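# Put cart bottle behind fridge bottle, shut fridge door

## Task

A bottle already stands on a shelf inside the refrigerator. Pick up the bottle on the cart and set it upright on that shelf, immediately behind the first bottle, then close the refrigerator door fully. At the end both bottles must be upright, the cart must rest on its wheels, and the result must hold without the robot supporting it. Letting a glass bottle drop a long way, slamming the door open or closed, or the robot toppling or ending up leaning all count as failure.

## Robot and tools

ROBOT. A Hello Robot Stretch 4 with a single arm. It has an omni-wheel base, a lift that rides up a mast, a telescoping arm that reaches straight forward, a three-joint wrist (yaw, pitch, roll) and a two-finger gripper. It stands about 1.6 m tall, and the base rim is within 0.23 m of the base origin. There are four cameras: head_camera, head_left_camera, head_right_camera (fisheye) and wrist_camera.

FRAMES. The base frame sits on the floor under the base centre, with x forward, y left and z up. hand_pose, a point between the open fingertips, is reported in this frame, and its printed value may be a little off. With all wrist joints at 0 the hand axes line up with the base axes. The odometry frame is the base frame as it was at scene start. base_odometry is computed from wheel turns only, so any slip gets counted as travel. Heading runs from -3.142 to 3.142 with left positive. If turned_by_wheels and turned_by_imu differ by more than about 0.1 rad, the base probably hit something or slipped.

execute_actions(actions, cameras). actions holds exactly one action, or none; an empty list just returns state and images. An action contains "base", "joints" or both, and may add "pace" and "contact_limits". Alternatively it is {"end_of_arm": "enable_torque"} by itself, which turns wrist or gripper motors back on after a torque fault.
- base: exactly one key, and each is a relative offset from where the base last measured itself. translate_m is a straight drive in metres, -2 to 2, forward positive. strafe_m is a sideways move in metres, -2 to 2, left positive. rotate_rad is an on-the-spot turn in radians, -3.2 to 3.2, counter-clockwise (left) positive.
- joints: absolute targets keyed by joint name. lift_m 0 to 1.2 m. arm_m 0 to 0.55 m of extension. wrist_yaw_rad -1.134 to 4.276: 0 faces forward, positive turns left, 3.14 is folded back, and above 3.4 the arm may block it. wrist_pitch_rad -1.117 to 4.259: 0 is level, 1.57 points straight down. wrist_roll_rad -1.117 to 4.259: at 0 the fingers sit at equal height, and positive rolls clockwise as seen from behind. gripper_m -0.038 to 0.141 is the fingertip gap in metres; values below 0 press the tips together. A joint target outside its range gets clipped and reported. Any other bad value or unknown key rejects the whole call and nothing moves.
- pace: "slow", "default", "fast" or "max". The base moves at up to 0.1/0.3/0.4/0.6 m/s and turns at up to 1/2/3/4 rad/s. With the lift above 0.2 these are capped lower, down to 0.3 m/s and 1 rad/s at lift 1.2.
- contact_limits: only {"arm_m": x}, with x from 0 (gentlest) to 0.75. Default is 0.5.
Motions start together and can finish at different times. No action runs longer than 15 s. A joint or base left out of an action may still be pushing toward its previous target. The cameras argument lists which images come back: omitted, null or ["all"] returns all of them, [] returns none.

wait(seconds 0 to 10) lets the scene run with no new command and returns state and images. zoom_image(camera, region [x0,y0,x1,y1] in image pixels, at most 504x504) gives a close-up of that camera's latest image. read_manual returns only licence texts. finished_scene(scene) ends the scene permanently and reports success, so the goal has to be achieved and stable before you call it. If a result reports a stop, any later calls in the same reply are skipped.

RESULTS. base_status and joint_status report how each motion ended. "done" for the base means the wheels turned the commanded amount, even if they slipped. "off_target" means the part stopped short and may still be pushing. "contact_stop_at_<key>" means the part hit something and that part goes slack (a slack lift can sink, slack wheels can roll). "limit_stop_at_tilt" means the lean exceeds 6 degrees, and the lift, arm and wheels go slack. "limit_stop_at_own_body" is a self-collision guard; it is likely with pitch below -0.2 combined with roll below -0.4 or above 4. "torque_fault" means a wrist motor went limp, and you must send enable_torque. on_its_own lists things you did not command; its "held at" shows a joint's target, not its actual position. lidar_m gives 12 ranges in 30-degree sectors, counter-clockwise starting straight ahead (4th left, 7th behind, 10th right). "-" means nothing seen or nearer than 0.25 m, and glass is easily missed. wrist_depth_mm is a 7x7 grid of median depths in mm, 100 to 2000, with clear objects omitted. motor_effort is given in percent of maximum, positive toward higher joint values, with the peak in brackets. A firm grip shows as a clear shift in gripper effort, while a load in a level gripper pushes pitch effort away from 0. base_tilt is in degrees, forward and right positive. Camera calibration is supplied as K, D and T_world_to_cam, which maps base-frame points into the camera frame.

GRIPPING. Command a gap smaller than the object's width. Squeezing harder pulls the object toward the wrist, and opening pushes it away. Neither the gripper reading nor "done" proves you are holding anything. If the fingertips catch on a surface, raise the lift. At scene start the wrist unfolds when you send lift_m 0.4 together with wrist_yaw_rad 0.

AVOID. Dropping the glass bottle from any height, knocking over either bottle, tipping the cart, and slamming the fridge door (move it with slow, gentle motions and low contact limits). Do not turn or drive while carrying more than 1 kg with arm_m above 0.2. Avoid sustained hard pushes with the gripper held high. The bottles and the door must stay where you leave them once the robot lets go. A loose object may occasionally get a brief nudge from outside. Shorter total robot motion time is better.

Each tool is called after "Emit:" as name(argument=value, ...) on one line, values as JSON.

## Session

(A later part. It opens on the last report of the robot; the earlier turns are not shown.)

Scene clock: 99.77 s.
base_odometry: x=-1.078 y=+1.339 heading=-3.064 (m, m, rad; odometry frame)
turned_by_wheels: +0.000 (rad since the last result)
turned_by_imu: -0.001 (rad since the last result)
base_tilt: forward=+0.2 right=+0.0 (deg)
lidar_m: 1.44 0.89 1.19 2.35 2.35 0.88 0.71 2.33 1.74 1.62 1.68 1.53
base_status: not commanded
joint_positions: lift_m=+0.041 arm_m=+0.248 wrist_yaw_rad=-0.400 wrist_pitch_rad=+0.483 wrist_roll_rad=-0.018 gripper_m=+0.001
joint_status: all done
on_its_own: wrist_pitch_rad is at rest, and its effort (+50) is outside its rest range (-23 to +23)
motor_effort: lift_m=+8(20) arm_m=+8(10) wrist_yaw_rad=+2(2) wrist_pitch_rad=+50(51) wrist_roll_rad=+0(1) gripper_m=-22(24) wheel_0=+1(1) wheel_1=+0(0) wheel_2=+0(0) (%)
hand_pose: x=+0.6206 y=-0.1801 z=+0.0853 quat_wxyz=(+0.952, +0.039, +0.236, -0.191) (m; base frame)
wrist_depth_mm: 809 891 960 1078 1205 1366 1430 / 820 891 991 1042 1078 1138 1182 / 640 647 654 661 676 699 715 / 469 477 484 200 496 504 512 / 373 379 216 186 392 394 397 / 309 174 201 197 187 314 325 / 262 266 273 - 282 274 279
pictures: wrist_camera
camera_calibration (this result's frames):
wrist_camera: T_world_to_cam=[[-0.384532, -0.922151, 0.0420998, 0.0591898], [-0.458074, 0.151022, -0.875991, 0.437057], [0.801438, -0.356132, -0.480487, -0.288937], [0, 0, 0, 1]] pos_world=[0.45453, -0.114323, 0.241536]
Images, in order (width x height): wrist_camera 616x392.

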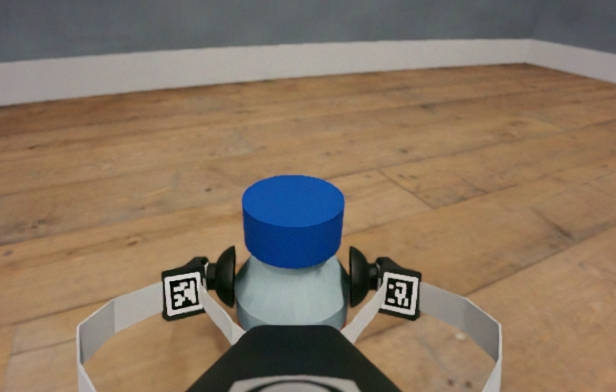

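Emit:
execute_actions(actions=[{"joints":{"lift_m":0.062,"wrist_pitch_rad":0.5}}], cameras=[])

Emit:
execute_actions(actions=[{"joints":{"gripper_m":0.11}}], cameras=["wrist_camera"])

Emit:
execute_actions(actions=[{"joints":{"lift_m":0.9}}], cameras=[])

Emit:
execute_actions(actions=[{"base":{"strafe_m":0.36},"joints":{"arm_m":0.0,"wrist_pitch_rad":0,"wrist_yaw_rad":0,"gripper_m":0.1}}])

Scene clock: 107.53 s.
base_odometry: x=-1.078 y=+1.339 heading=-3.064 (m, m, rad; odometry frame)
turned_by_wheels: +0.000 (rad since the last result)
turned_by_imu: -0.001 (rad since the last result)
base_tilt: forward=+0.2 right=+0.0 (deg)
lidar_m: 1.40 0.88 1.20 2.36 2.37 0.91 0.73 2.34 1.74 1.62 1.71 1.55
base_status: not commanded
joint_positions: lift_m=+0.062 arm_m=+0.249 wrist_yaw_rad=-0.400 wrist_pitch_rad=+0.506 wrist_roll_rad=-0.018 gripper_m=+0.001
joint_status: all done
motor_effort: lift_m=+25(23) arm_m=+9(9) wrist_yaw_rad=+0(2) wrist_pitch_rad=-16(49) wrist_roll_rad=+0(0) gripper_m=-24(24) wheel_0=+1(0) wheel_1=+0(0) wheel_2=+0(0) (%)
hand_pose: x=+0.6179 y=-0.1787 z=+0.1001 quat_wxyz=(+0.949, +0.041, +0.247, -0.190) (m; base frame)
wrist_depth_mm: 809 878 976 1078 1182 1397 1397 / 809 891 904 931 946 991 1025 / 603 609 621 621 640 654 668 / 462 466 473 206 484 492 496 / 370 377 366 185 389 392 397 / 310 176 202 200 186 317 327 / 267 270 281 - 286 278 283
pictures: none
No camera images: the call's "cameras" was empty. Leave "cameras" out to get every camera's image.

Scene clock: 109.47 s.
base_odometry: x=-1.078 y=+1.339 heading=-3.064 (m, m, rad; odometry frame)
turned_by_wheels: +0.000 (rad since the last result)
turned_by_imu: +0.000 (rad since the last result)
base_tilt: forward=+0.1 right=+0.0 (deg)
lidar_m: 1.45 0.88 1.17 2.38 2.37 0.90 0.72 2.32 1.73 1.63 1.70 1.56
base_status: not commanded
joint_positions: lift_m=+0.062 arm_m=+0.249 wrist_yaw_rad=-0.400 wrist_pitch_rad=+0.502 wrist_roll_rad=-0.018 gripper_m=+0.110
joint_status: all done
motor_effort: lift_m=+23(25) arm_m=+9(8) wrist_yaw_rad=-1(0) wrist_pitch_rad=-4(16) wrist_roll_rad=+2(0) gripper_m=+0(24) wheel_0=+1(0) wheel_1=+0(1) wheel_2=+0(0) (%)
hand_pose: x=+0.6184 y=-0.1790 z=+0.1013 quat_wxyz=(+0.950, +0.041, +0.245, -0.190) (m; base frame)
wrist_depth_mm: 809 878 960 1078 1205 1397 1397 / 820 891 931 960 991 1025 1078 / 615 627 634 640 654 668 691 / 469 473 480 213 492 500 508 / 379 384 373 203 394 402 402 / 315 307 237 212 307 332 332 / 273 273 283 - 289 282 287
pictures: wrist_camera
camera_calibration (this result's frames):
wrist_camera: T_world_to_cam=[[-0.383093, -0.922755, 0.0419926, 0.0577626], [-0.473435, 0.157111, -0.866704, 0.459552], [0.793157, -0.351909, -0.497053, -0.271534], [0, 0, 0, 1]] pos_world=[0.455066, -0.114455, 0.260903]
Images, in order (width x height): wrist_camera 616x392.

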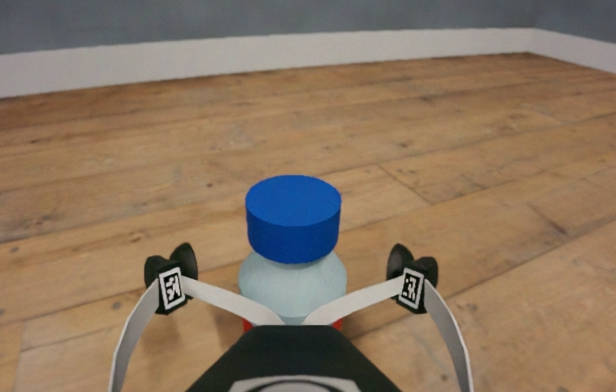

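Scene clock: 113.53 s.
base_odometry: x=-1.078 y=+1.339 heading=-3.064 (m, m, rad; odometry frame)
turned_by_wheels: +0.000 (rad since the last result)
turned_by_imu: -0.001 (rad since the last result)
base_tilt: forward=+0.2 right=+0.0 (deg)
lidar_m: 0.63 0.88 1.21 2.37 2.36 0.91 0.74 2.34 1.74 1.63 1.68 0.62
base_status: not commanded
joint_positions: lift_m=+0.900 arm_m=+0.249 wrist_yaw_rad=-0.400 wrist_pitch_rad=+0.502 wrist_roll_rad=-0.018 gripper_m=+0.110
joint_status: all done
motor_effort: lift_m=+23(24) arm_m=+9(8) wrist_yaw_rad=+0(0) wrist_pitch_rad=-4(5) wrist_roll_rad=+1(1) gripper_m=-1(1) wheel_0=+1(1) wheel_1=+0(0) wheel_2=+0(0) (%)
hand_pose: x=+0.6184 y=-0.1790 z=+0.9393 quat_wxyz=(+0.950, +0.041, +0.245, -0.190) (m; base frame)
wrist_depth_mm: 809 891 976 1078 1205 1397 1397 / 854 946 1042 1160 1336 1537 1464 / 917 1008 1138 1255 1464 1708 1499 / 991 1098 1229 1430 1661 1808 1537 / 1042 1160 1366 1537 1661 1756 1618 / 1138 1229 1336 1397 1336 1430 1430 / 1160 1182 1229 - 1255 1229 1255
pictures: none
No camera images: the call's "cameras" was empty. Leave "cameras" out to get every camera's image.

Scene clock: 116.07 s.
base_odometry: x=-1.050 y=+0.980 heading=-3.064 (m, m, rad; odometry frame)
turned_by_wheels: +0.000 (rad since the last result)
turned_by_imu: +0.001 (rad since the last result)
base_tilt: forward=+0.1 right=+0.0 (deg)
lidar_m: 0.77 0.84 2.03 2.02 2.01 2.35 0.77 0.74 2.10 2.01 2.05 0.79
base_status: done
joint_positions: lift_m=+0.900 arm_m=+0.002 wrist_yaw_rad=+0.000 wrist_pitch_rad=+0.002 wrist_roll_rad=-0.018 gripper_m=+0.100
joint_status: all done
motor_effort: lift_m=+21(23) arm_m=-9(9) wrist_yaw_rad=+1(2) wrist_pitch_rad=-5(10) wrist_roll_rad=+2(0) gripper_m=-1(1) wheel_0=+1(7) wheel_1=-2(8) wheel_2=+0(1) (%)
hand_pose: x=+0.4610 y=-0.0874 z=+1.0775 quat_wxyz=(+1.000, -0.009, +0.001, +0.000) (m; base frame)
wrist_depth_mm: 585 597 603 1255 1255 1308 1308 / 591 603 615 1281 1281 1308 1336 / 597 615 615 1281 1281 1308 1336 / 603 615 627 1281 1308 1308 1336 / 609 621 627 1308 1308 1336 1366 / 615 621 634 1308 1336 1336 1366 / 621 627 634 - 1336 1366 1397
pictures: head_camera, head_left_camera, head_right_camera, wrist_camera
camera_calibration (this result's frames):
wrist_camera: T_world_to_cam=[[-0.0147584, -0.999098, 0.0398255, -0.133223], [-0.02134, -0.039506, -0.998991, 1.13367], [0.999663, -0.0155934, -0.0207377, -0.208264], [0, 0, 0, 1]] pos_world=[0.23042, -0.0915641, 1.13351]
Images, in order (width x height): head_camera 420x560, head_left_camera 420x672, head_right_camera 420x672, wrist_camera 616x392.

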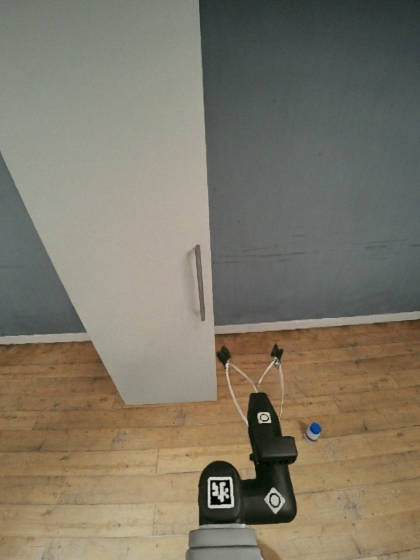

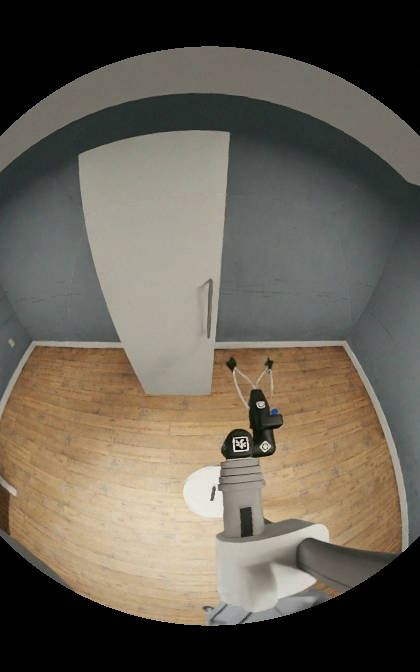

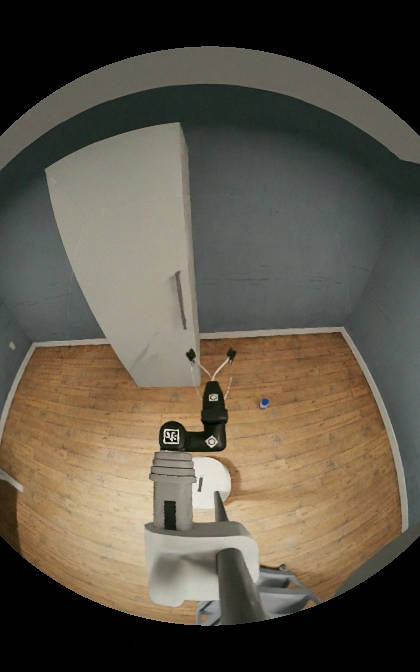

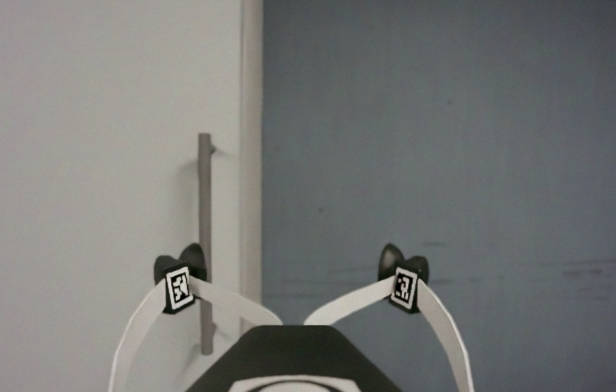

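Emit:
execute_actions(actions=[{"base":{"strafe_m":0.14},"joints":{"arm_m":0.2}}], cameras=[])

Emit:
execute_actions(actions=[{"joints":{"arm_m":0.31},"pace":"slow","contact_limits":{"arm_m":0.2}}], cameras=["head_camera","wrist_camera"])

Scene clock: 128.70 s.
base_odometry: x=-1.040 y=+0.840 heading=-3.064 (m, m, rad; odometry frame)
turned_by_wheels: +0.000 (rad since the last result)
turned_by_imu: -0.001 (rad since the last result)
base_tilt: forward=+0.1 right=+0.0 (deg)
lidar_m: 0.76 0.83 2.06 1.96 1.86 2.35 0.95 0.77 2.26 2.12 0.90 1.52
base_status: done
joint_positions: lift_m=+0.900 arm_m=+0.198 wrist_yaw_rad=+0.000 wrist_pitch_rad=+0.002 wrist_roll_rad=-0.018 gripper_m=+0.100
joint_status: all done
motor_effort: lift_m=+22(21) arm_m=+9(9) wrist_yaw_rad=+0(1) wrist_pitch_rad=-5(5) wrist_roll_rad=+0(2) gripper_m=+0(3) wheel_0=+0(9) wheel_1=-1(9) wheel_2=+0(1) (%)
hand_pose: x=+0.6578 y=-0.0874 z=+1.0776 quat_wxyz=(+1.000, -0.009, +0.001, +0.000) (m; base frame)
wrist_depth_mm: 399 404 410 418 1060 1078 1078 / 404 407 415 421 1078 1098 1098 / 407 413 418 424 1078 1098 1138 / 410 418 421 427 1078 1118 1138 / 413 418 427 430 1098 1138 1138 / 415 421 430 373 1098 1138 1138 / 418 427 430 - 1118 1138 1160
pictures: none
No camera images: the call's "cameras" was empty. Leave "cameras" out to get every camera's image.

Scene clock: 131.07 s.
base_odometry: x=-1.040 y=+0.840 heading=-3.064 (m, m, rad; odometry frame)
turned_by_wheels: +0.000 (rad since the last result)
turned_by_imu: -0.001 (rad since the last result)
base_tilt: forward=+0.1 right=+0.0 (deg)
lidar_m: 0.79 0.86 2.03 1.93 1.87 2.35 0.94 0.79 2.28 2.15 0.89 1.52
base_status: not commanded
joint_positions: lift_m=+0.900 arm_m=+0.308 wrist_yaw_rad=+0.000 wrist_pitch_rad=+0.002 wrist_roll_rad=-0.018 gripper_m=+0.100
joint_status: all done
motor_effort: lift_m=+22(21) arm_m=+9(11) wrist_yaw_rad=+0(1) wrist_pitch_rad=-5(5) wrist_roll_rad=-1(2) gripper_m=-2(1) wheel_0=+0(0) wheel_1=-1(1) wheel_2=+0(0) (%)
contact_limits: arm_m 0.2
hand_pose: x=+0.7678 y=-0.0874 z=+1.0776 quat_wxyz=(+1.000, -0.009, +0.001, +0.000) (m; base frame)
wrist_depth_mm: 296 298 304 309 946 976 976 / 297 301 307 310 960 976 991 / 301 304 309 312 976 991 991 / 301 307 312 317 976 991 1008 / 304 309 315 319 991 1008 1008 / 309 310 315 259 976 1025 1025 / 310 315 319 - 1008 1025 1042
pictures: head_camera, wrist_camera
camera_calibration (this result's frames):
wrist_camera: T_world_to_cam=[[-0.0145484, -0.999101, 0.0398243, -0.128795], [-0.0212522, -0.0395106, -0.998993, 1.14018], [0.999668, -0.0153801, -0.0206583, -0.515073], [0, 0, 0, 1]] pos_world=[0.537259, -0.0915517, 1.13352]
Images, in order (width x height): head_camera 420x560, wrist_camera 616x392.

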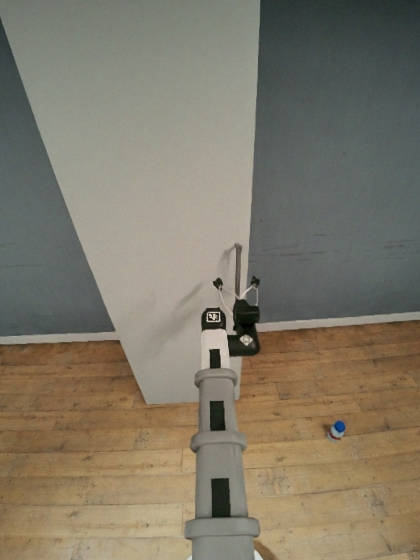

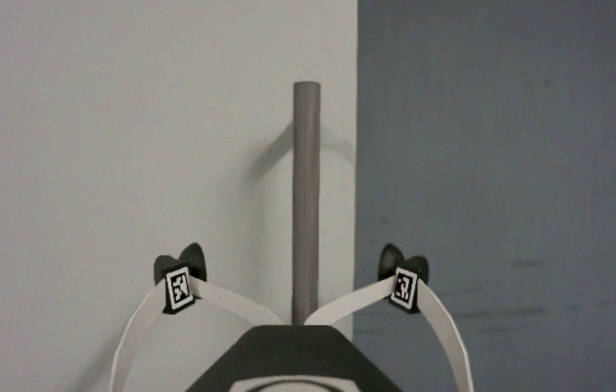

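Emit:
execute_actions(actions=[{"joints":{"arm_m":0.35,"wrist_yaw_rad":-0.03},"pace":"slow","contact_limits":{"arm_m":0.2}}], cameras=[])

Emit:
execute_actions(actions=[{"joints":{"gripper_m":-0.02}}], cameras=["wrist_camera"])

Emit:
execute_actions(actions=[{"joints":{"arm_m":0.25},"pace":"slow"}], cameras=["wrist_camera","head_camera"])

Scene clock: 140.90 s.
base_odometry: x=-1.040 y=+0.840 heading=-3.064 (m, m, rad; odometry frame)
turned_by_wheels: +0.000 (rad since the last result)
turned_by_imu: -0.001 (rad since the last result)
base_tilt: forward=+0.2 right=-0.1 (deg)
lidar_m: 0.77 0.87 2.06 1.95 1.85 2.35 0.96 0.77 2.24 2.14 0.90 1.52
base_status: not commanded
joint_positions: lift_m=+0.900 arm_m=+0.348 wrist_yaw_rad=-0.030 wrist_pitch_rad=+0.002 wrist_roll_rad=-0.018 gripper_m=+0.100
joint_status: all done
motor_effort: lift_m=+21(21) arm_m=+9(9) wrist_yaw_rad=-1(3) wrist_pitch_rad=-5(5) wrist_roll_rad=+0(2) gripper_m=-2(0) wheel_0=-1(0) wheel_1=-1(1) wheel_2=+0(0) (%)
contact_limits: arm_m 0.2
hand_pose: x=+0.8051 y=-0.0959 z=+1.0776 quat_wxyz=(+1.000, -0.009, +0.001, -0.015) (m; base frame)
wrist_depth_mm: 255 262 266 272 917 946 960 / 257 263 268 273 917 946 960 / 259 265 271 274 931 960 976 / 262 268 273 277 931 976 991 / 265 268 277 279 946 976 1008 / 266 270 277 220 946 991 1008 / 270 274 279 - 991 1008 1025
pictures: none
No camera images: the call's "cameras" was empty. Leave "cameras" out to get every camera's image.

Scene clock: 142.83 s.
base_odometry: x=-1.040 y=+0.840 heading=-3.064 (m, m, rad; odometry frame)
turned_by_wheels: +0.000 (rad since the last result)
turned_by_imu: +0.000 (rad since the last result)
base_tilt: forward=+0.2 right=+0.0 (deg)
lidar_m: 0.78 0.86 2.04 1.91 1.87 2.32 0.93 0.79 2.23 2.12 0.90 1.54
base_status: not commanded
joint_positions: lift_m=+0.900 arm_m=+0.349 wrist_yaw_rad=-0.028 wrist_pitch_rad=+0.002 wrist_roll_rad=-0.018 gripper_m=-0.019
joint_status: all done
motor_effort: lift_m=+21(21) arm_m=+6(9) wrist_yaw_rad=-6(6) wrist_pitch_rad=-6(6) wrist_roll_rad=+1(2) gripper_m=-19(21) wheel_0=-1(2) wheel_1=-1(1) wheel_2=+2(2) (%)
hand_pose: x=+0.8059 y=-0.0953 z=+1.0775 quat_wxyz=(+1.000, -0.009, +0.001, -0.014) (m; base frame)
wrist_depth_mm: 254 260 265 271 917 931 976 / 256 262 268 271 931 946 960 / 259 264 270 272 931 960 976 / 260 265 272 276 946 960 991 / 263 268 273 218 960 976 991 / 266 270 186 216 184 991 1008 / 267 271 278 - 976 991 1008
pictures: wrist_camera
camera_calibration (this result's frames):
wrist_camera: T_world_to_cam=[[-0.0421591, -0.998317, 0.0398255, -0.113851], [-0.022417, -0.0389058, -0.998991, 1.14164], [0.998859, -0.0430094, -0.020739, -0.555126], [0, 0, 0, 1]] pos_world=[0.575285, -0.0931188, 1.13351]
Images, in order (width x height): wrist_camera 616x392.

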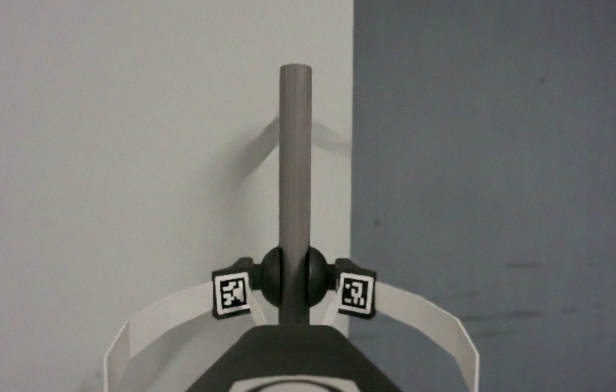

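Scene clock: 145.10 s.
base_odometry: x=-1.040 y=+0.840 heading=-3.064 (m, m, rad; odometry frame)
turned_by_wheels: +0.000 (rad since the last result)
turned_by_imu: +0.000 (rad since the last result)
base_tilt: forward=+0.2 right=+0.0 (deg)
lidar_m: 0.81 0.86 2.04 1.93 1.86 2.32 0.94 0.77 2.23 2.13 0.89 1.52
base_status: not commanded
joint_positions: lift_m=+0.900 arm_m=+0.252 wrist_yaw_rad=-0.030 wrist_pitch_rad=+0.002 wrist_roll_rad=-0.018 gripper_m=-0.020
joint_status: all done
motor_effort: lift_m=+22(21) arm_m=-9(13) wrist_yaw_rad=+1(8) wrist_pitch_rad=-5(5) wrist_roll_rad=+0(2) gripper_m=-11(20) wheel_0=-1(2) wheel_1=+0(1) wheel_2=+1(2) (%)
hand_pose: x=+0.7082 y=-0.0961 z=+1.0775 quat_wxyz=(+1.000, -0.009, +0.001, -0.015) (m; base frame)
wrist_depth_mm: 345 351 359 370 1025 1042 1078 / 347 355 364 373 1042 1060 1098 / 349 357 366 375 1042 1060 1078 / 353 362 370 379 1042 1078 1098 / 357 364 373 315 1060 1098 1118 / 359 368 187 203 184 1098 1118 / 362 368 377 - 1078 1118 1138
pictures: head_camera, wrist_camera
camera_calibration (this result's frames):
wrist_camera: T_world_to_cam=[[-0.0448879, -0.998198, 0.039825, -0.116804], [-0.0224885, -0.0388454, -0.998992, 1.13949], [0.998739, -0.0457383, -0.0207043, -0.457826], [0, 0, 0, 1]] pos_world=[0.477631, -0.0932698, 1.13351]
Images, in order (width x height): head_camera 420x560, wrist_camera 616x392.

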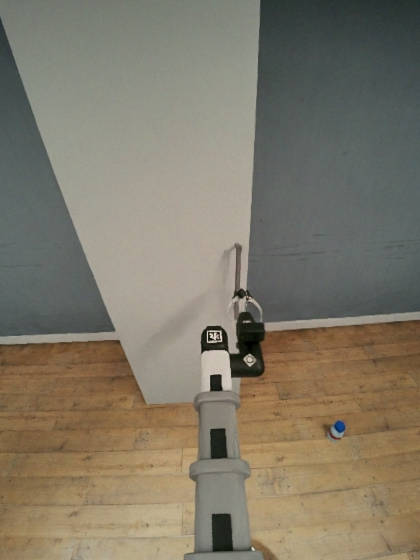

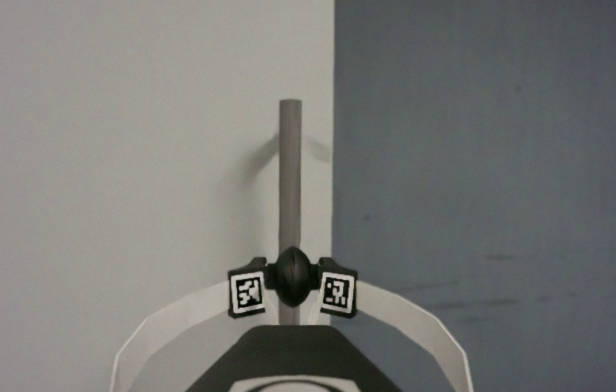

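Emit:
execute_actions(actions=[{"joints":{"gripper_m":0.06}}], cameras=[])

Emit:
execute_actions(actions=[{"joints":{"arm_m":0.385},"pace":"slow","contact_limits":{"arm_m":0.2}}], cameras=["wrist_camera"])

Scene clock: 153.70 s.
base_odometry: x=-1.040 y=+0.840 heading=-3.064 (m, m, rad; odometry frame)
turned_by_wheels: +0.000 (rad since the last result)
turned_by_imu: -0.001 (rad since the last result)
base_tilt: forward=+0.2 right=+0.0 (deg)
lidar_m: 0.80 0.84 2.05 1.93 1.86 2.34 0.95 0.78 2.25 2.15 0.90 1.54
base_status: not commanded
joint_positions: lift_m=+0.900 arm_m=+0.252 wrist_yaw_rad=-0.030 wrist_pitch_rad=+0.002 wrist_roll_rad=-0.018 gripper_m=+0.060
joint_status: all done
motor_effort: lift_m=+21(21) arm_m=-9(9) wrist_yaw_rad=+2(2) wrist_pitch_rad=-5(5) wrist_roll_rad=-1(1) gripper_m=-2(13) wheel_0=-1(1) wheel_1=+0(1) wheel_2=+1(1) (%)
hand_pose: x=+0.7082 y=-0.0961 z=+1.0775 quat_wxyz=(+1.000, -0.009, +0.001, -0.015) (m; base frame)
wrist_depth_mm: 345 353 362 370 1025 1060 1060 / 347 355 364 373 1025 1060 1078 / 351 357 366 375 1042 1060 1078 / 353 362 370 379 1042 1078 1098 / 357 364 370 382 1060 1078 1118 / 359 366 201 320 199 1098 1118 / 362 368 377 - 1078 1118 1138
pictures: none
No camera images: the call's "cameras" was empty. Leave "cameras" out to get every camera's image.

Scene clock: 156.33 s.
base_odometry: x=-1.040 y=+0.840 heading=-3.064 (m, m, rad; odometry frame)
turned_by_wheels: +0.000 (rad since the last result)
turned_by_imu: -0.001 (rad since the last result)
base_tilt: forward=+0.1 right=+0.0 (deg)
lidar_m: 0.75 0.86 2.03 1.90 1.85 2.35 0.92 0.77 2.25 2.14 0.90 1.54
base_status: not commanded
joint_positions: lift_m=+0.900 arm_m=+0.383 wrist_yaw_rad=-0.031 wrist_pitch_rad=+0.002 wrist_roll_rad=-0.018 gripper_m=+0.060
joint_status: all done
motor_effort: lift_m=+21(21) arm_m=+14(15) wrist_yaw_rad=+5(5) wrist_pitch_rad=-5(5) wrist_roll_rad=+1(0) gripper_m=+0(2) wheel_0=+1(1) wheel_1=+2(2) wheel_2=-2(3) (%)
contact_limits: arm_m 0.2
hand_pose: x=+0.8391 y=-0.0965 z=+1.0775 quat_wxyz=(+1.000, -0.009, +0.001, -0.016) (m; base frame)
wrist_depth_mm: 224 229 235 239 891 904 931 / 226 231 236 239 891 917 931 / 229 233 238 242 904 931 931 / 231 235 240 244 917 931 946 / 232 237 242 245 917 931 976 / 234 237 243 186 199 946 976 / 236 240 246 - 931 960 991
pictures: wrist_camera
camera_calibration (this result's frames):
wrist_camera: T_world_to_cam=[[-0.0461027, -0.998143, 0.0398254, -0.110251], [-0.0225358, -0.0388184, -0.998992, 1.14246], [0.998682, -0.0469537, -0.0207043, -0.588644], [0, 0, 0, 1]] pos_world=[0.608532, -0.0933368, 1.13351]
Images, in order (width x height): wrist_camera 616x392.

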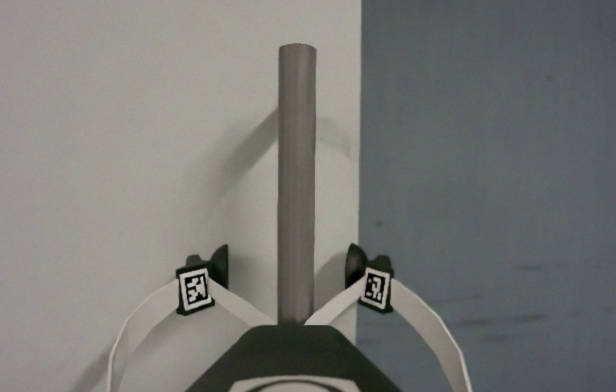

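Tips at the door. Close behind the bar, pull.

Emit:
execute_actions(actions=[{"joints":{"arm_m":0.375,"gripper_m":-0.036}}], cameras=["wrist_camera"])

Emit:
execute_actions(actions=[{"joints":{"arm_m":0.28},"pace":"slow","contact_limits":{"arm_m":0.6}}], cameras=["wrist_camera","head_camera"])

Scene clock: 161.60 s.
base_odometry: x=-1.040 y=+0.840 heading=-3.063 (m, m, rad; odometry frame)
turned_by_wheels: +0.001 (rad since the last result)
turned_by_imu: -0.026 (rad since the last result)
base_tilt: forward=+0.2 right=+0.0 (deg)
lidar_m: 0.79 0.83 2.01 2.15 1.85 2.35 0.99 0.80 2.29 2.16 0.88 1.51
base_status: not commanded
joint_positions: lift_m=+0.900 arm_m=+0.377 wrist_yaw_rad=-0.013 wrist_pitch_rad=+0.002 wrist_roll_rad=-0.018 gripper_m=-0.035
joint_status: all done
on_its_own: wrist_yaw_rad is at rest, and its effort (-49) is outside its rest range (-13 to +13)
motor_effort: lift_m=+21(21) arm_m=-9(13) wrist_yaw_rad=-49(51) wrist_pitch_rad=-5(6) wrist_roll_rad=+0(2) gripper_m=-24(22) wheel_0=+1(8) wheel_1=-1(4) wheel_2=+18(18) (%)
hand_pose: x=+0.8348 y=-0.0911 z=+1.0775 quat_wxyz=(+1.000, -0.009, +0.001, -0.006) (m; base frame)
wrist_depth_mm: 223 228 232 238 891 917 931 / 224 229 236 240 891 917 946 / 226 232 236 241 904 917 946 / 229 234 239 244 904 917 960 / 230 236 240 194 917 946 976 / 232 236 182 183 183 946 976 / 234 237 244 - 931 960 991
pictures: wrist_camera
camera_calibration (this result's frames):
wrist_camera: T_world_to_cam=[[-0.0273251, -0.998833, 0.0398251, -0.120809], [-0.0218012, -0.039235, -0.998992, 1.14192], [0.999389, -0.0281658, -0.0207037, -0.583005], [0, 0, 0, 1]] pos_world=[0.604243, -0.0922855, 1.13351]
Images, in order (width x height): wrist_camera 616x392.

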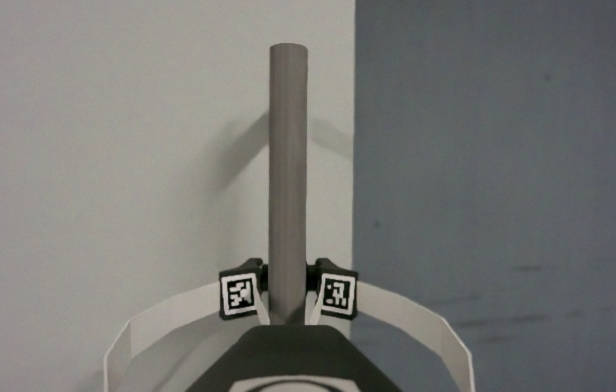

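Scene clock: 163.83 s.
base_odometry: x=-1.040 y=+0.840 heading=-3.065 (m, m, rad; odometry frame)
turned_by_wheels: -0.002 (rad since the last result)
turned_by_imu: +0.059 (rad since the last result)
base_tilt: forward=+0.2 right=+0.0 (deg)
lidar_m: 0.67 0.85 2.12 1.85 1.85 2.32 0.91 0.78 2.23 2.18 0.93 1.53
base_status: not commanded
joint_positions: lift_m=+0.900 arm_m=+0.282 wrist_yaw_rad=-0.035 wrist_pitch_rad=+0.001 wrist_roll_rad=-0.018 gripper_m=-0.036
joint_status: all done
on_its_own: wrist_yaw_rad is at rest, and its effort (+14) is outside its rest range (-13 to +13)
motor_effort: lift_m=+19(22) arm_m=-9(24) wrist_yaw_rad=+14(86) wrist_pitch_rad=-3(54) wrist_roll_rad=+2(3) gripper_m=-13(27) wheel_0=-4(9) wheel_1=-1(12) wheel_2=-3(31) (%)
contact_limits: arm_m 0.6
hand_pose: x=+0.7377 y=-0.0974 z=+1.0780 quat_wxyz=(+1.000, -0.009, +0.001, -0.017) (m; base frame)
wrist_depth_mm: 259 249 239 230 226 1008 1025 / 262 251 241 229 228 1025 1025 / 264 253 243 230 229 1025 1042 / 265 255 246 233 231 1042 1042 / 268 258 247 202 233 1060 1060 / 271 260 183 174 183 1060 1098 / 274 258 254 - 1042 1078 1098
pictures: head_camera, wrist_camera
camera_calibration (this result's frames):
wrist_camera: T_world_to_cam=[[-0.0493139, -0.997984, 0.0399562, -0.113605], [-0.02191, -0.0389143, -0.999002, 1.1401], [0.998543, -0.0501401, -0.0199468, -0.48848], [0, 0, 0, 1]] pos_world=[0.507146, -0.0935024, 1.13376]
Images, in order (width x height): head_camera 420x560, wrist_camera 616x392.

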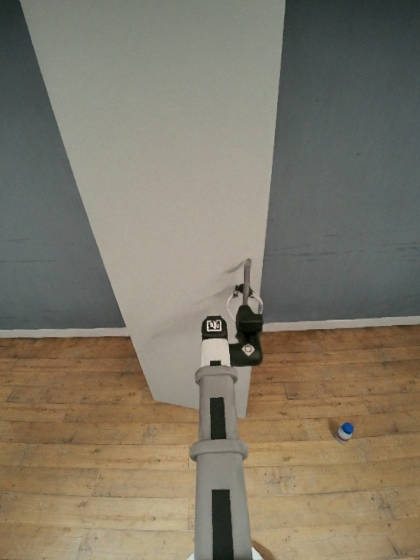

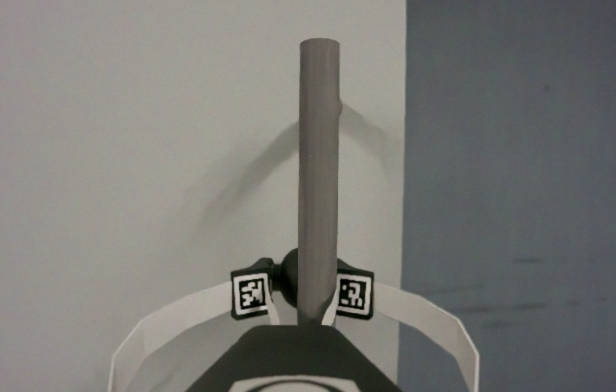

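Emit:
execute_actions(actions=[{"base":{"strafe_m":0.06},"joints":{"arm_m":0.12},"pace":"slow"}], cameras=["wrist_camera","head_camera"])

Scene clock: 169.67 s.
base_odometry: x=-1.035 y=+0.780 heading=-3.064 (m, m, rad; odometry frame)
turned_by_wheels: +0.001 (rad since the last result)
turned_by_imu: -0.001 (rad since the last result)
base_tilt: forward=+0.2 right=-0.1 (deg)
lidar_m: 0.52 0.79 2.14 1.76 1.81 2.34 1.01 0.81 2.30 2.23 0.96 0.60
base_status: done
joint_positions: lift_m=+0.900 arm_m=+0.122 wrist_yaw_rad=-0.020 wrist_pitch_rad=+0.002 wrist_roll_rad=-0.018 gripper_m=-0.036
joint_status: all done
on_its_own: wrist_yaw_rad is at rest, and its effort (-27) is outside its rest range (-13 to +13)
motor_effort: lift_m=+19(19) arm_m=-10(11) wrist_yaw_rad=-27(52) wrist_pitch_rad=-5(5) wrist_roll_rad=+2(1) gripper_m=-16(18) wheel_0=+3(17) wheel_1=+1(4) wheel_2=+5(11) (%)
hand_pose: x=+0.5794 y=-0.0933 z=+1.0778 quat_wxyz=(+1.000, -0.009, +0.001, -0.010) (m; base frame)
wrist_depth_mm: 377 315 268 231 220 1160 1182 / 382 317 271 212 221 1182 1182 / 384 320 272 227 224 1182 1182 / 389 324 276 232 225 1182 1205 / 397 327 278 211 226 1205 1205 / 402 322 184 186 183 1205 1229 / 407 317 296 - 270 1229 1229
pictures: head_camera, wrist_camera
camera_calibration (this result's frames):
wrist_camera: T_world_to_cam=[[-0.0350171, -0.998587, 0.0399669, -0.125677], [-0.0220533, -0.0392096, -0.998988, 1.13663], [0.999143, -0.035863, -0.0206491, -0.32845], [0, 0, 0, 1]] pos_world=[0.348834, -0.092712, 1.13372]
Images, in order (width x height): head_camera 420x560, wrist_camera 616x392.

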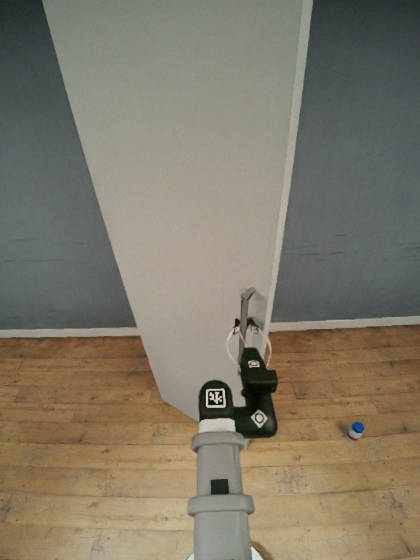

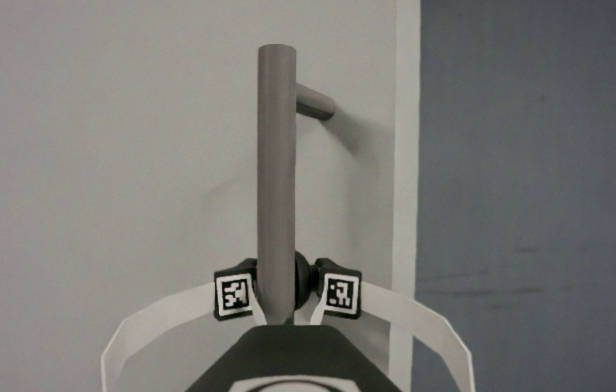

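Emit:
execute_actions(actions=[{"base":{"strafe_m":0.09},"joints":{"arm_m":0.03},"pace":"slow"}], cameras=[])

Emit:
execute_actions(actions=[{"joints":{"gripper_m":0.05}}], cameras=[])

Emit:
execute_actions(actions=[{"base":{"translate_m":-0.12},"pace":"slow"}])

Scene clock: 176.37 s.
base_odometry: x=-1.028 y=+0.690 heading=-3.063 (m, m, rad; odometry frame)
turned_by_wheels: +0.001 (rad since the last result)
turned_by_imu: +0.000 (rad since the last result)
base_tilt: forward=+0.3 right=+0.0 (deg)
lidar_m: 0.44 0.84 2.14 1.68 1.71 2.31 1.09 0.84 2.41 2.31 1.04 0.45
base_status: done
joint_positions: lift_m=+0.900 arm_m=+0.032 wrist_yaw_rad=-0.017 wrist_pitch_rad=+0.003 wrist_roll_rad=-0.018 gripper_m=-0.035
joint_status: all done
on_its_own: wrist_yaw_rad is at rest, and its effort (-38) is outside its rest range (-13 to +13)
motor_effort: lift_m=+19(19) arm_m=-12(11) wrist_yaw_rad=-38(38) wrist_pitch_rad=-7(7) wrist_roll_rad=-1(2) gripper_m=-18(20) wheel_0=+4(4) wheel_1=+1(6) wheel_2=+7(8) (%)
hand_pose: x=+0.4901 y=-0.0922 z=+1.0776 quat_wxyz=(+1.000, -0.009, +0.001, -0.008) (m; base frame)
wrist_depth_mm: 1205 413 303 239 204 1229 1255 / 1205 418 306 208 206 1255 1255 / 1229 421 309 230 208 1281 1255 / 1229 424 310 232 211 1281 1308 / 1229 433 314 208 214 1308 1336 / 1255 415 184 185 184 1308 1308 / 1255 399 349 - 212 1308 1336
pictures: none
No camera images: the call's "cameras" was empty. Leave "cameras" out to get every camera's image.

Scene clock: 177.90 s.
base_odometry: x=-1.028 y=+0.690 heading=-3.064 (m, m, rad; odometry frame)
turned_by_wheels: -0.001 (rad since the last result)
turned_by_imu: -0.001 (rad since the last result)
base_tilt: forward=+0.2 right=+0.0 (deg)
lidar_m: 0.49 0.84 2.15 1.70 1.67 2.29 1.12 0.87 2.39 2.31 1.04 0.51
base_status: not commanded
joint_positions: lift_m=+0.900 arm_m=+0.032 wrist_yaw_rad=-0.031 wrist_pitch_rad=+0.002 wrist_roll_rad=-0.018 gripper_m=+0.050
joint_status: all done
motor_effort: lift_m=+19(19) arm_m=-9(13) wrist_yaw_rad=+3(37) wrist_pitch_rad=-6(7) wrist_roll_rad=+2(1) gripper_m=-3(18) wheel_0=+0(4) wheel_1=+0(1) wheel_2=+2(7) (%)
hand_pose: x=+0.4881 y=-0.0962 z=+1.0777 quat_wxyz=(+1.000, -0.009, +0.001, -0.015) (m; base frame)
wrist_depth_mm: 866 442 353 294 253 1281 1281 / 878 445 355 297 255 1281 1308 / 891 445 357 298 256 1281 1308 / 891 452 362 301 258 1308 1308 / 904 455 353 303 258 1336 1336 / 1205 462 195 221 199 1336 1336 / 1255 436 394 - 263 1336 1366
pictures: none
No camera images: the call's "cameras" was empty. Leave "cameras" out to get every camera's image.

Scene clock: 180.37 s.
base_odometry: x=-0.909 y=+0.700 heading=-3.064 (m, m, rad; odometry frame)
turned_by_wheels: +0.000 (rad since the last result)
turned_by_imu: +0.000 (rad since the last result)
base_tilt: forward=+0.2 right=+0.0 (deg)
lidar_m: 0.58 1.00 2.30 1.64 1.72 2.19 1.02 0.75 1.07 2.32 1.09 0.61
base_status: done
joint_positions: lift_m=+0.900 arm_m=+0.032 wrist_yaw_rad=-0.030 wrist_pitch_rad=+0.002 wrist_roll_rad=-0.018 gripper_m=+0.050
joint_status: not commanded
motor_effort: lift_m=+19(19) arm_m=-9(9) wrist_yaw_rad=+2(4) wrist_pitch_rad=-6(7) wrist_roll_rad=+2(2) gripper_m=-2(2) wheel_0=+0(6) wheel_1=-1(5) wheel_2=+2(7) (%)
hand_pose: x=+0.4881 y=-0.0962 z=+1.0777 quat_wxyz=(+1.000, -0.009, +0.001, -0.015) (m; base frame)
wrist_depth_mm: 1308 609 484 402 382 1397 1430 / 1308 615 488 404 387 1430 1430 / 1336 621 492 397 392 1430 1430 / 1336 621 492 402 397 1430 1464 / 1336 634 484 404 404 1464 1464 / 1366 640 195 389 202 1464 1499 / 1397 603 544 - 1464 1464 1464
pictures: head_camera, head_left_camera, head_right_camera, wrist_camera
camera_calibration (this result's frames):
wrist_camera: T_world_to_cam=[[-0.0450611, -0.99819, 0.0398199, -0.126649], [-0.0227153, -0.0388263, -0.998988, 1.13478], [0.998726, -0.04592, -0.0209247, -0.237819], [0, 0, 0, 1]] pos_world=[0.257586, -0.0932807, 1.1337]
Images, in order (width x height): head_camera 420x560, head_left_camera 420x672, head_right_camera 420x672, wrist_camera 616x392.

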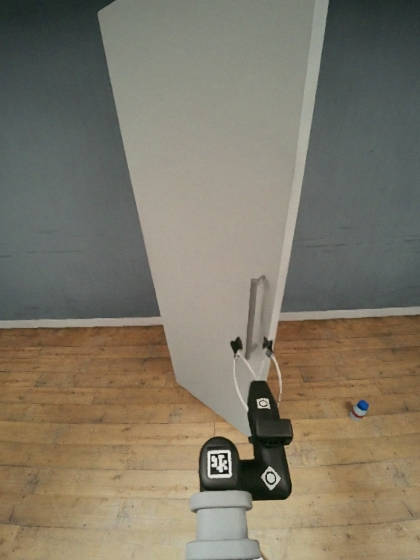

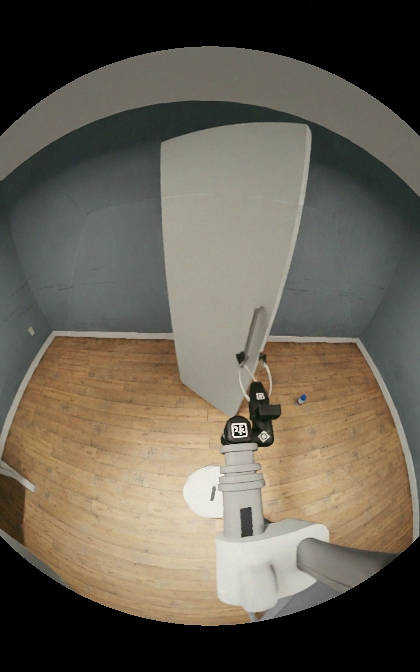

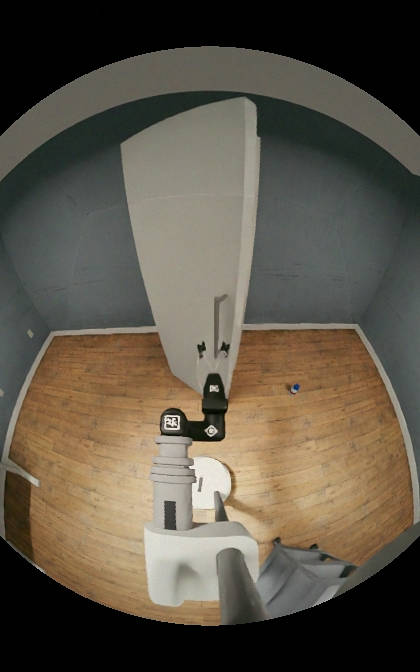

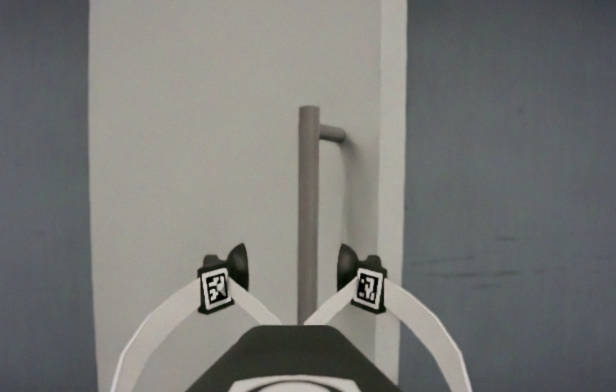

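Emit:
execute_actions(actions=[{"base":{"strafe_m":-0.45},"joints":{"wrist_yaw_rad":3.05,"arm_m":0,"gripper_m":0.03}}], cameras=[])

Emit:
execute_actions(actions=[{"base":{"translate_m":0.59},"joints":{"lift_m":0.4}}], cameras=["head_left_camera","head_right_camera"])

Emit:
execute_actions(actions=[{"base":{"strafe_m":0.45},"pace":"slow"}], cameras=["head_left_camera","head_right_camera"])

Scene clock: 202.77 s.
base_odometry: x=-0.944 y=+1.148 heading=-3.064 (m, m, rad; odometry frame)
turned_by_wheels: +0.000 (rad since the last result)
turned_by_imu: -0.004 (rad since the last result)
base_tilt: forward=+0.1 right=+0.0 (deg)
lidar_m: 1.03 0.65 2.31 2.10 2.16 2.22 0.57 0.68 1.93 1.87 1.93 0.80
base_status: done
joint_positions: lift_m=+0.900 arm_m=+0.002 wrist_yaw_rad=+3.050 wrist_pitch_rad=+0.002 wrist_roll_rad=-0.018 gripper_m=+0.030
joint_status: all done
motor_effort: lift_m=+19(19) arm_m=-9(8) wrist_yaw_rad=+2(6) wrist_pitch_rad=-5(6) wrist_roll_rad=+2(1) gripper_m=-2(3) wheel_0=+1(9) wheel_1=+0(8) wheel_2=+1(1) (%)
hand_pose: x=-0.1068 y=+0.1136 z=+1.0777 quat_wxyz=(+0.046, -0.001, -0.009, +0.999) (m; base frame)
wrist_depth_mm: - 141 - - - - - / 108 142 - - - - - / 116 143 - - - - - / 140 - - - - - - / - - 1430 1397 - - - / 991 820 195 217 194 - - / - 1229 1008 - - - -
pictures: none
No camera images: the call's "cameras" was empty. Leave "cameras" out to get every camera's image.

Scene clock: 206.23 s.
base_odometry: x=-1.532 y=+1.102 heading=-3.064 (m, m, rad; odometry frame)
turned_by_wheels: +0.000 (rad since the last result)
turned_by_imu: -0.002 (rad since the last result)
base_tilt: forward=+0.2 right=+0.0 (deg)
lidar_m: 0.45 0.46 0.25 0.25 2.26 2.79 1.19 1.43 1.95 1.86 0.41 1.04
base_status: done
joint_positions: lift_m=+0.400 arm_m=+0.002 wrist_yaw_rad=+3.050 wrist_pitch_rad=+0.002 wrist_roll_rad=-0.018 gripper_m=+0.030
joint_status: all done
motor_effort: lift_m=+18(23) arm_m=-8(9) wrist_yaw_rad=+2(2) wrist_pitch_rad=-6(5) wrist_roll_rad=-1(1) gripper_m=-3(3) wheel_0=-1(3) wheel_1=+0(5) wheel_2=+1(10) (%)
hand_pose: x=-0.1068 y=+0.1135 z=+0.5778 quat_wxyz=(+0.046, -0.001, -0.009, +0.999) (m; base frame)
wrist_depth_mm: - 141 - - - - - / 108 142 - - - - - / 116 143 1464 - - - - / 140 1397 1983 - - - - / - - - - - - - / 1756 1499 194 217 194 1863 1863 / 1255 1182 1336 - 1281 1255 1281
pictures: head_left_camera, head_right_camera
Images, in order (width x height): head_left_camera 420x672, head_right_camera 420x672.

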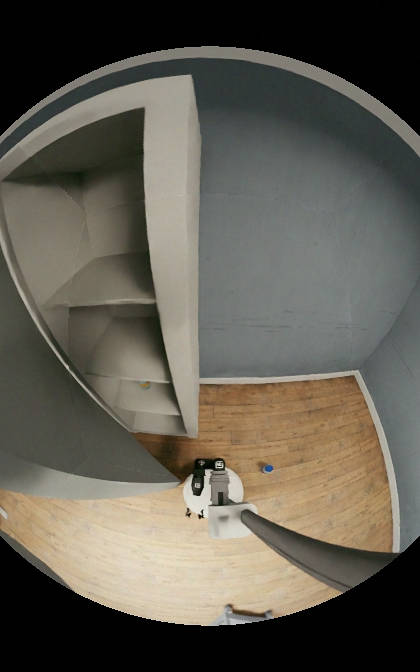

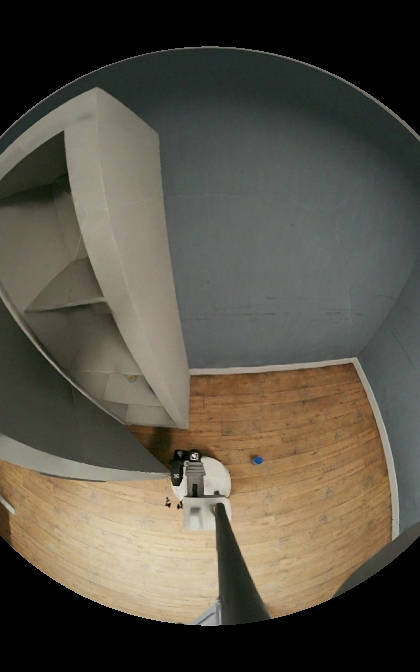

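Scene clock: 208.20 s.
base_odometry: x=-1.522 y=+1.030 heading=-3.057 (m, m, rad; odometry frame)
turned_by_wheels: +0.006 (rad since the last result)
turned_by_imu: +0.012 (rad since the last result)
base_tilt: forward=+0.2 right=+0.0 (deg)
lidar_m: 0.42 0.44 0.46 0.35 0.43 2.81 1.18 1.41 2.02 0.46 0.48 1.04
base_status: strafe_m contact_stop (by the wheels' count: +0.073 of +0.450)
joint_positions: lift_m=+0.400 arm_m=+0.001 wrist_yaw_rad=+3.050 wrist_pitch_rad=+0.002 wrist_roll_rad=-0.018 gripper_m=+0.030
joint_status: not commanded
on_its_own: the wheels are slack since a contact_stop
motor_effort: lift_m=+19(19) arm_m=-8(9) wrist_yaw_rad=+0(3) wrist_pitch_rad=-5(6) wrist_roll_rad=+2(0) gripper_m=-3(3) wheel_0=+0(14) wheel_1=+0(32) wheel_2=+0(12) (%)
hand_pose: x=-0.1069 y=+0.1134 z=+0.5778 quat_wxyz=(+0.046, -0.001, -0.009, +0.999) (m; base frame)
wrist_depth_mm: - 141 - - - - - / 108 142 - - - - - / 116 143 1499 - - - - / 140 1366 1863 - - - - / - - - - - - - / 1756 1499 194 217 194 1808 1808 / 1255 1182 1336 - 1281 1255 1281
pictures: head_left_camera, head_right_camera
Images, in order (width x height): head_left_camera 420x672, head_right_camera 420x672.

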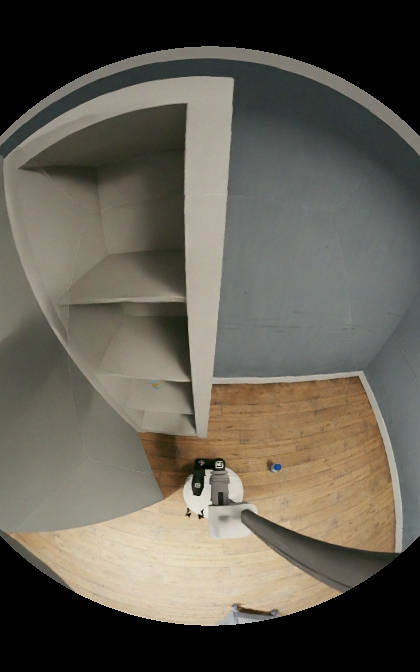

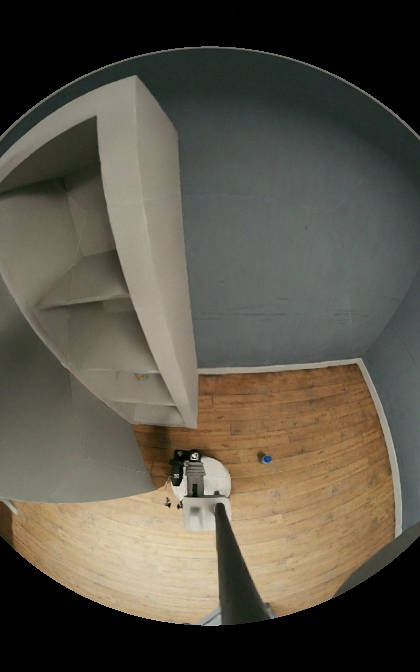

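Emit:
execute_actions(actions=[{"base":{"strafe_m":0.36},"pace":"slow"}], cameras=["head_left_camera","head_right_camera"])

Scene clock: 220.40 s.
base_odometry: x=-1.492 y=+0.671 heading=-3.057 (m, m, rad; odometry frame)
turned_by_wheels: +0.000 (rad since the last result)
turned_by_imu: -0.001 (rad since the last result)
base_tilt: forward=+0.2 right=-0.1 (deg)
lidar_m: 0.43 0.35 0.25 0.25 0.25 2.78 1.41 1.26 2.38 0.84 1.43 0.48
base_status: done
joint_positions: lift_m=+0.400 arm_m=+0.001 wrist_yaw_rad=+3.050 wrist_pitch_rad=+0.002 wrist_roll_rad=-0.018 gripper_m=+0.030
joint_status: not commanded
motor_effort: lift_m=+19(19) arm_m=-8(8) wrist_yaw_rad=+0(1) wrist_pitch_rad=-6(5) wrist_roll_rad=+1(3) gripper_m=-3(3) wheel_0=-2(4) wheel_1=+0(5) wheel_2=+0(1) (%)
hand_pose: x=-0.1069 y=+0.1134 z=+0.5778 quat_wxyz=(+0.046, -0.001, -0.009, +0.999) (m; base frame)
wrist_depth_mm: - 141 - - - 245 190 / 108 142 - - - 246 190 / 116 143 - - - 247 191 / 140 1281 - - - 248 191 / - 1983 - - - 247 191 / 1499 1464 194 217 194 246 191 / 1229 1160 1336 - 1255 230 189
pictures: head_left_camera, head_right_camera
Images, in order (width x height): head_left_camera 420x672, head_right_camera 420x672.

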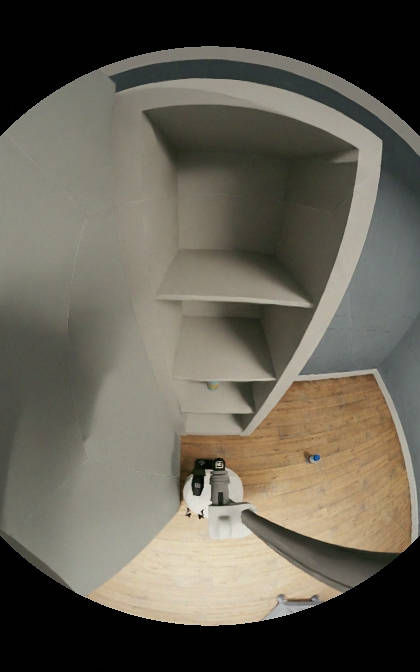

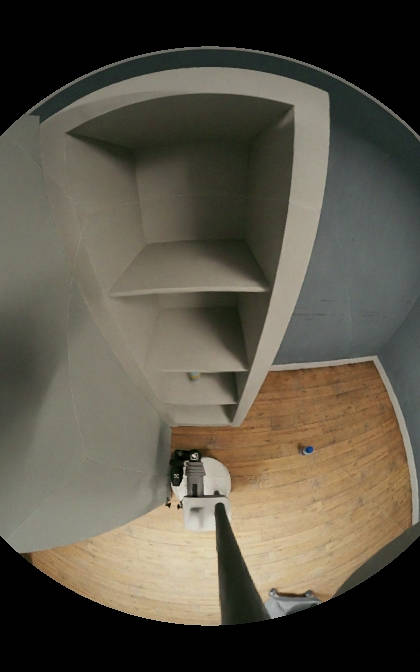

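Emit:
execute_actions(actions=[{"base":{"strafe_m":0.12},"pace":"slow"}], cameras=[])

Emit:
execute_actions(actions=[{"base":{"translate_m":-0.46}}], cameras=[])

Emit:
execute_actions(actions=[{"base":{"strafe_m":-0.76},"joints":{"wrist_yaw_rad":-0.4,"wrist_pitch_rad":0.5,"gripper_m":0.12}}])

Scene clock: 234.27 s.
base_odometry: x=-1.485 y=+0.616 heading=-3.042 (m, m, rad; odometry frame)
turned_by_wheels: +0.015 (rad since the last result)
turned_by_imu: -0.004 (rad since the last result)
base_tilt: forward=+0.2 right=+0.0 (deg)
lidar_m: 0.46 0.28 0.25 - 0.25 2.77 1.45 1.31 2.43 0.87 1.43 0.51
base_status: strafe_m contact_stop (by the wheels' count: +0.055 of +0.120)
joint_positions: lift_m=+0.400 arm_m=+0.001 wrist_yaw_rad=+3.050 wrist_pitch_rad=+0.002 wrist_roll_rad=-0.018 gripper_m=+0.030
joint_status: not commanded
on_its_own: the wheels are slack since a contact_stop
motor_effort: lift_m=+19(19) arm_m=-8(9) wrist_yaw_rad=+1(1) wrist_pitch_rad=-5(5) wrist_roll_rad=+3(0) gripper_m=-2(4) wheel_0=+0(31) wheel_1=+0(34) wheel_2=+0(2) (%)
hand_pose: x=-0.1069 y=+0.1135 z=+0.5778 quat_wxyz=(+0.046, -0.001, -0.009, +0.999) (m; base frame)
wrist_depth_mm: - 141 - - - 190 - / 108 142 - - - 191 151 / 116 143 - - - 192 151 / 140 1308 - - - 192 151 / - - - - 296 192 151 / 1397 1537 194 216 194 191 150 / 1229 1182 1336 - 293 179 -
pictures: none
No camera images: the call's "cameras" was empty. Leave "cameras" out to get every camera's image.

not run: a stop came earlier in this reply.

not run: a stop came earlier in this reply.


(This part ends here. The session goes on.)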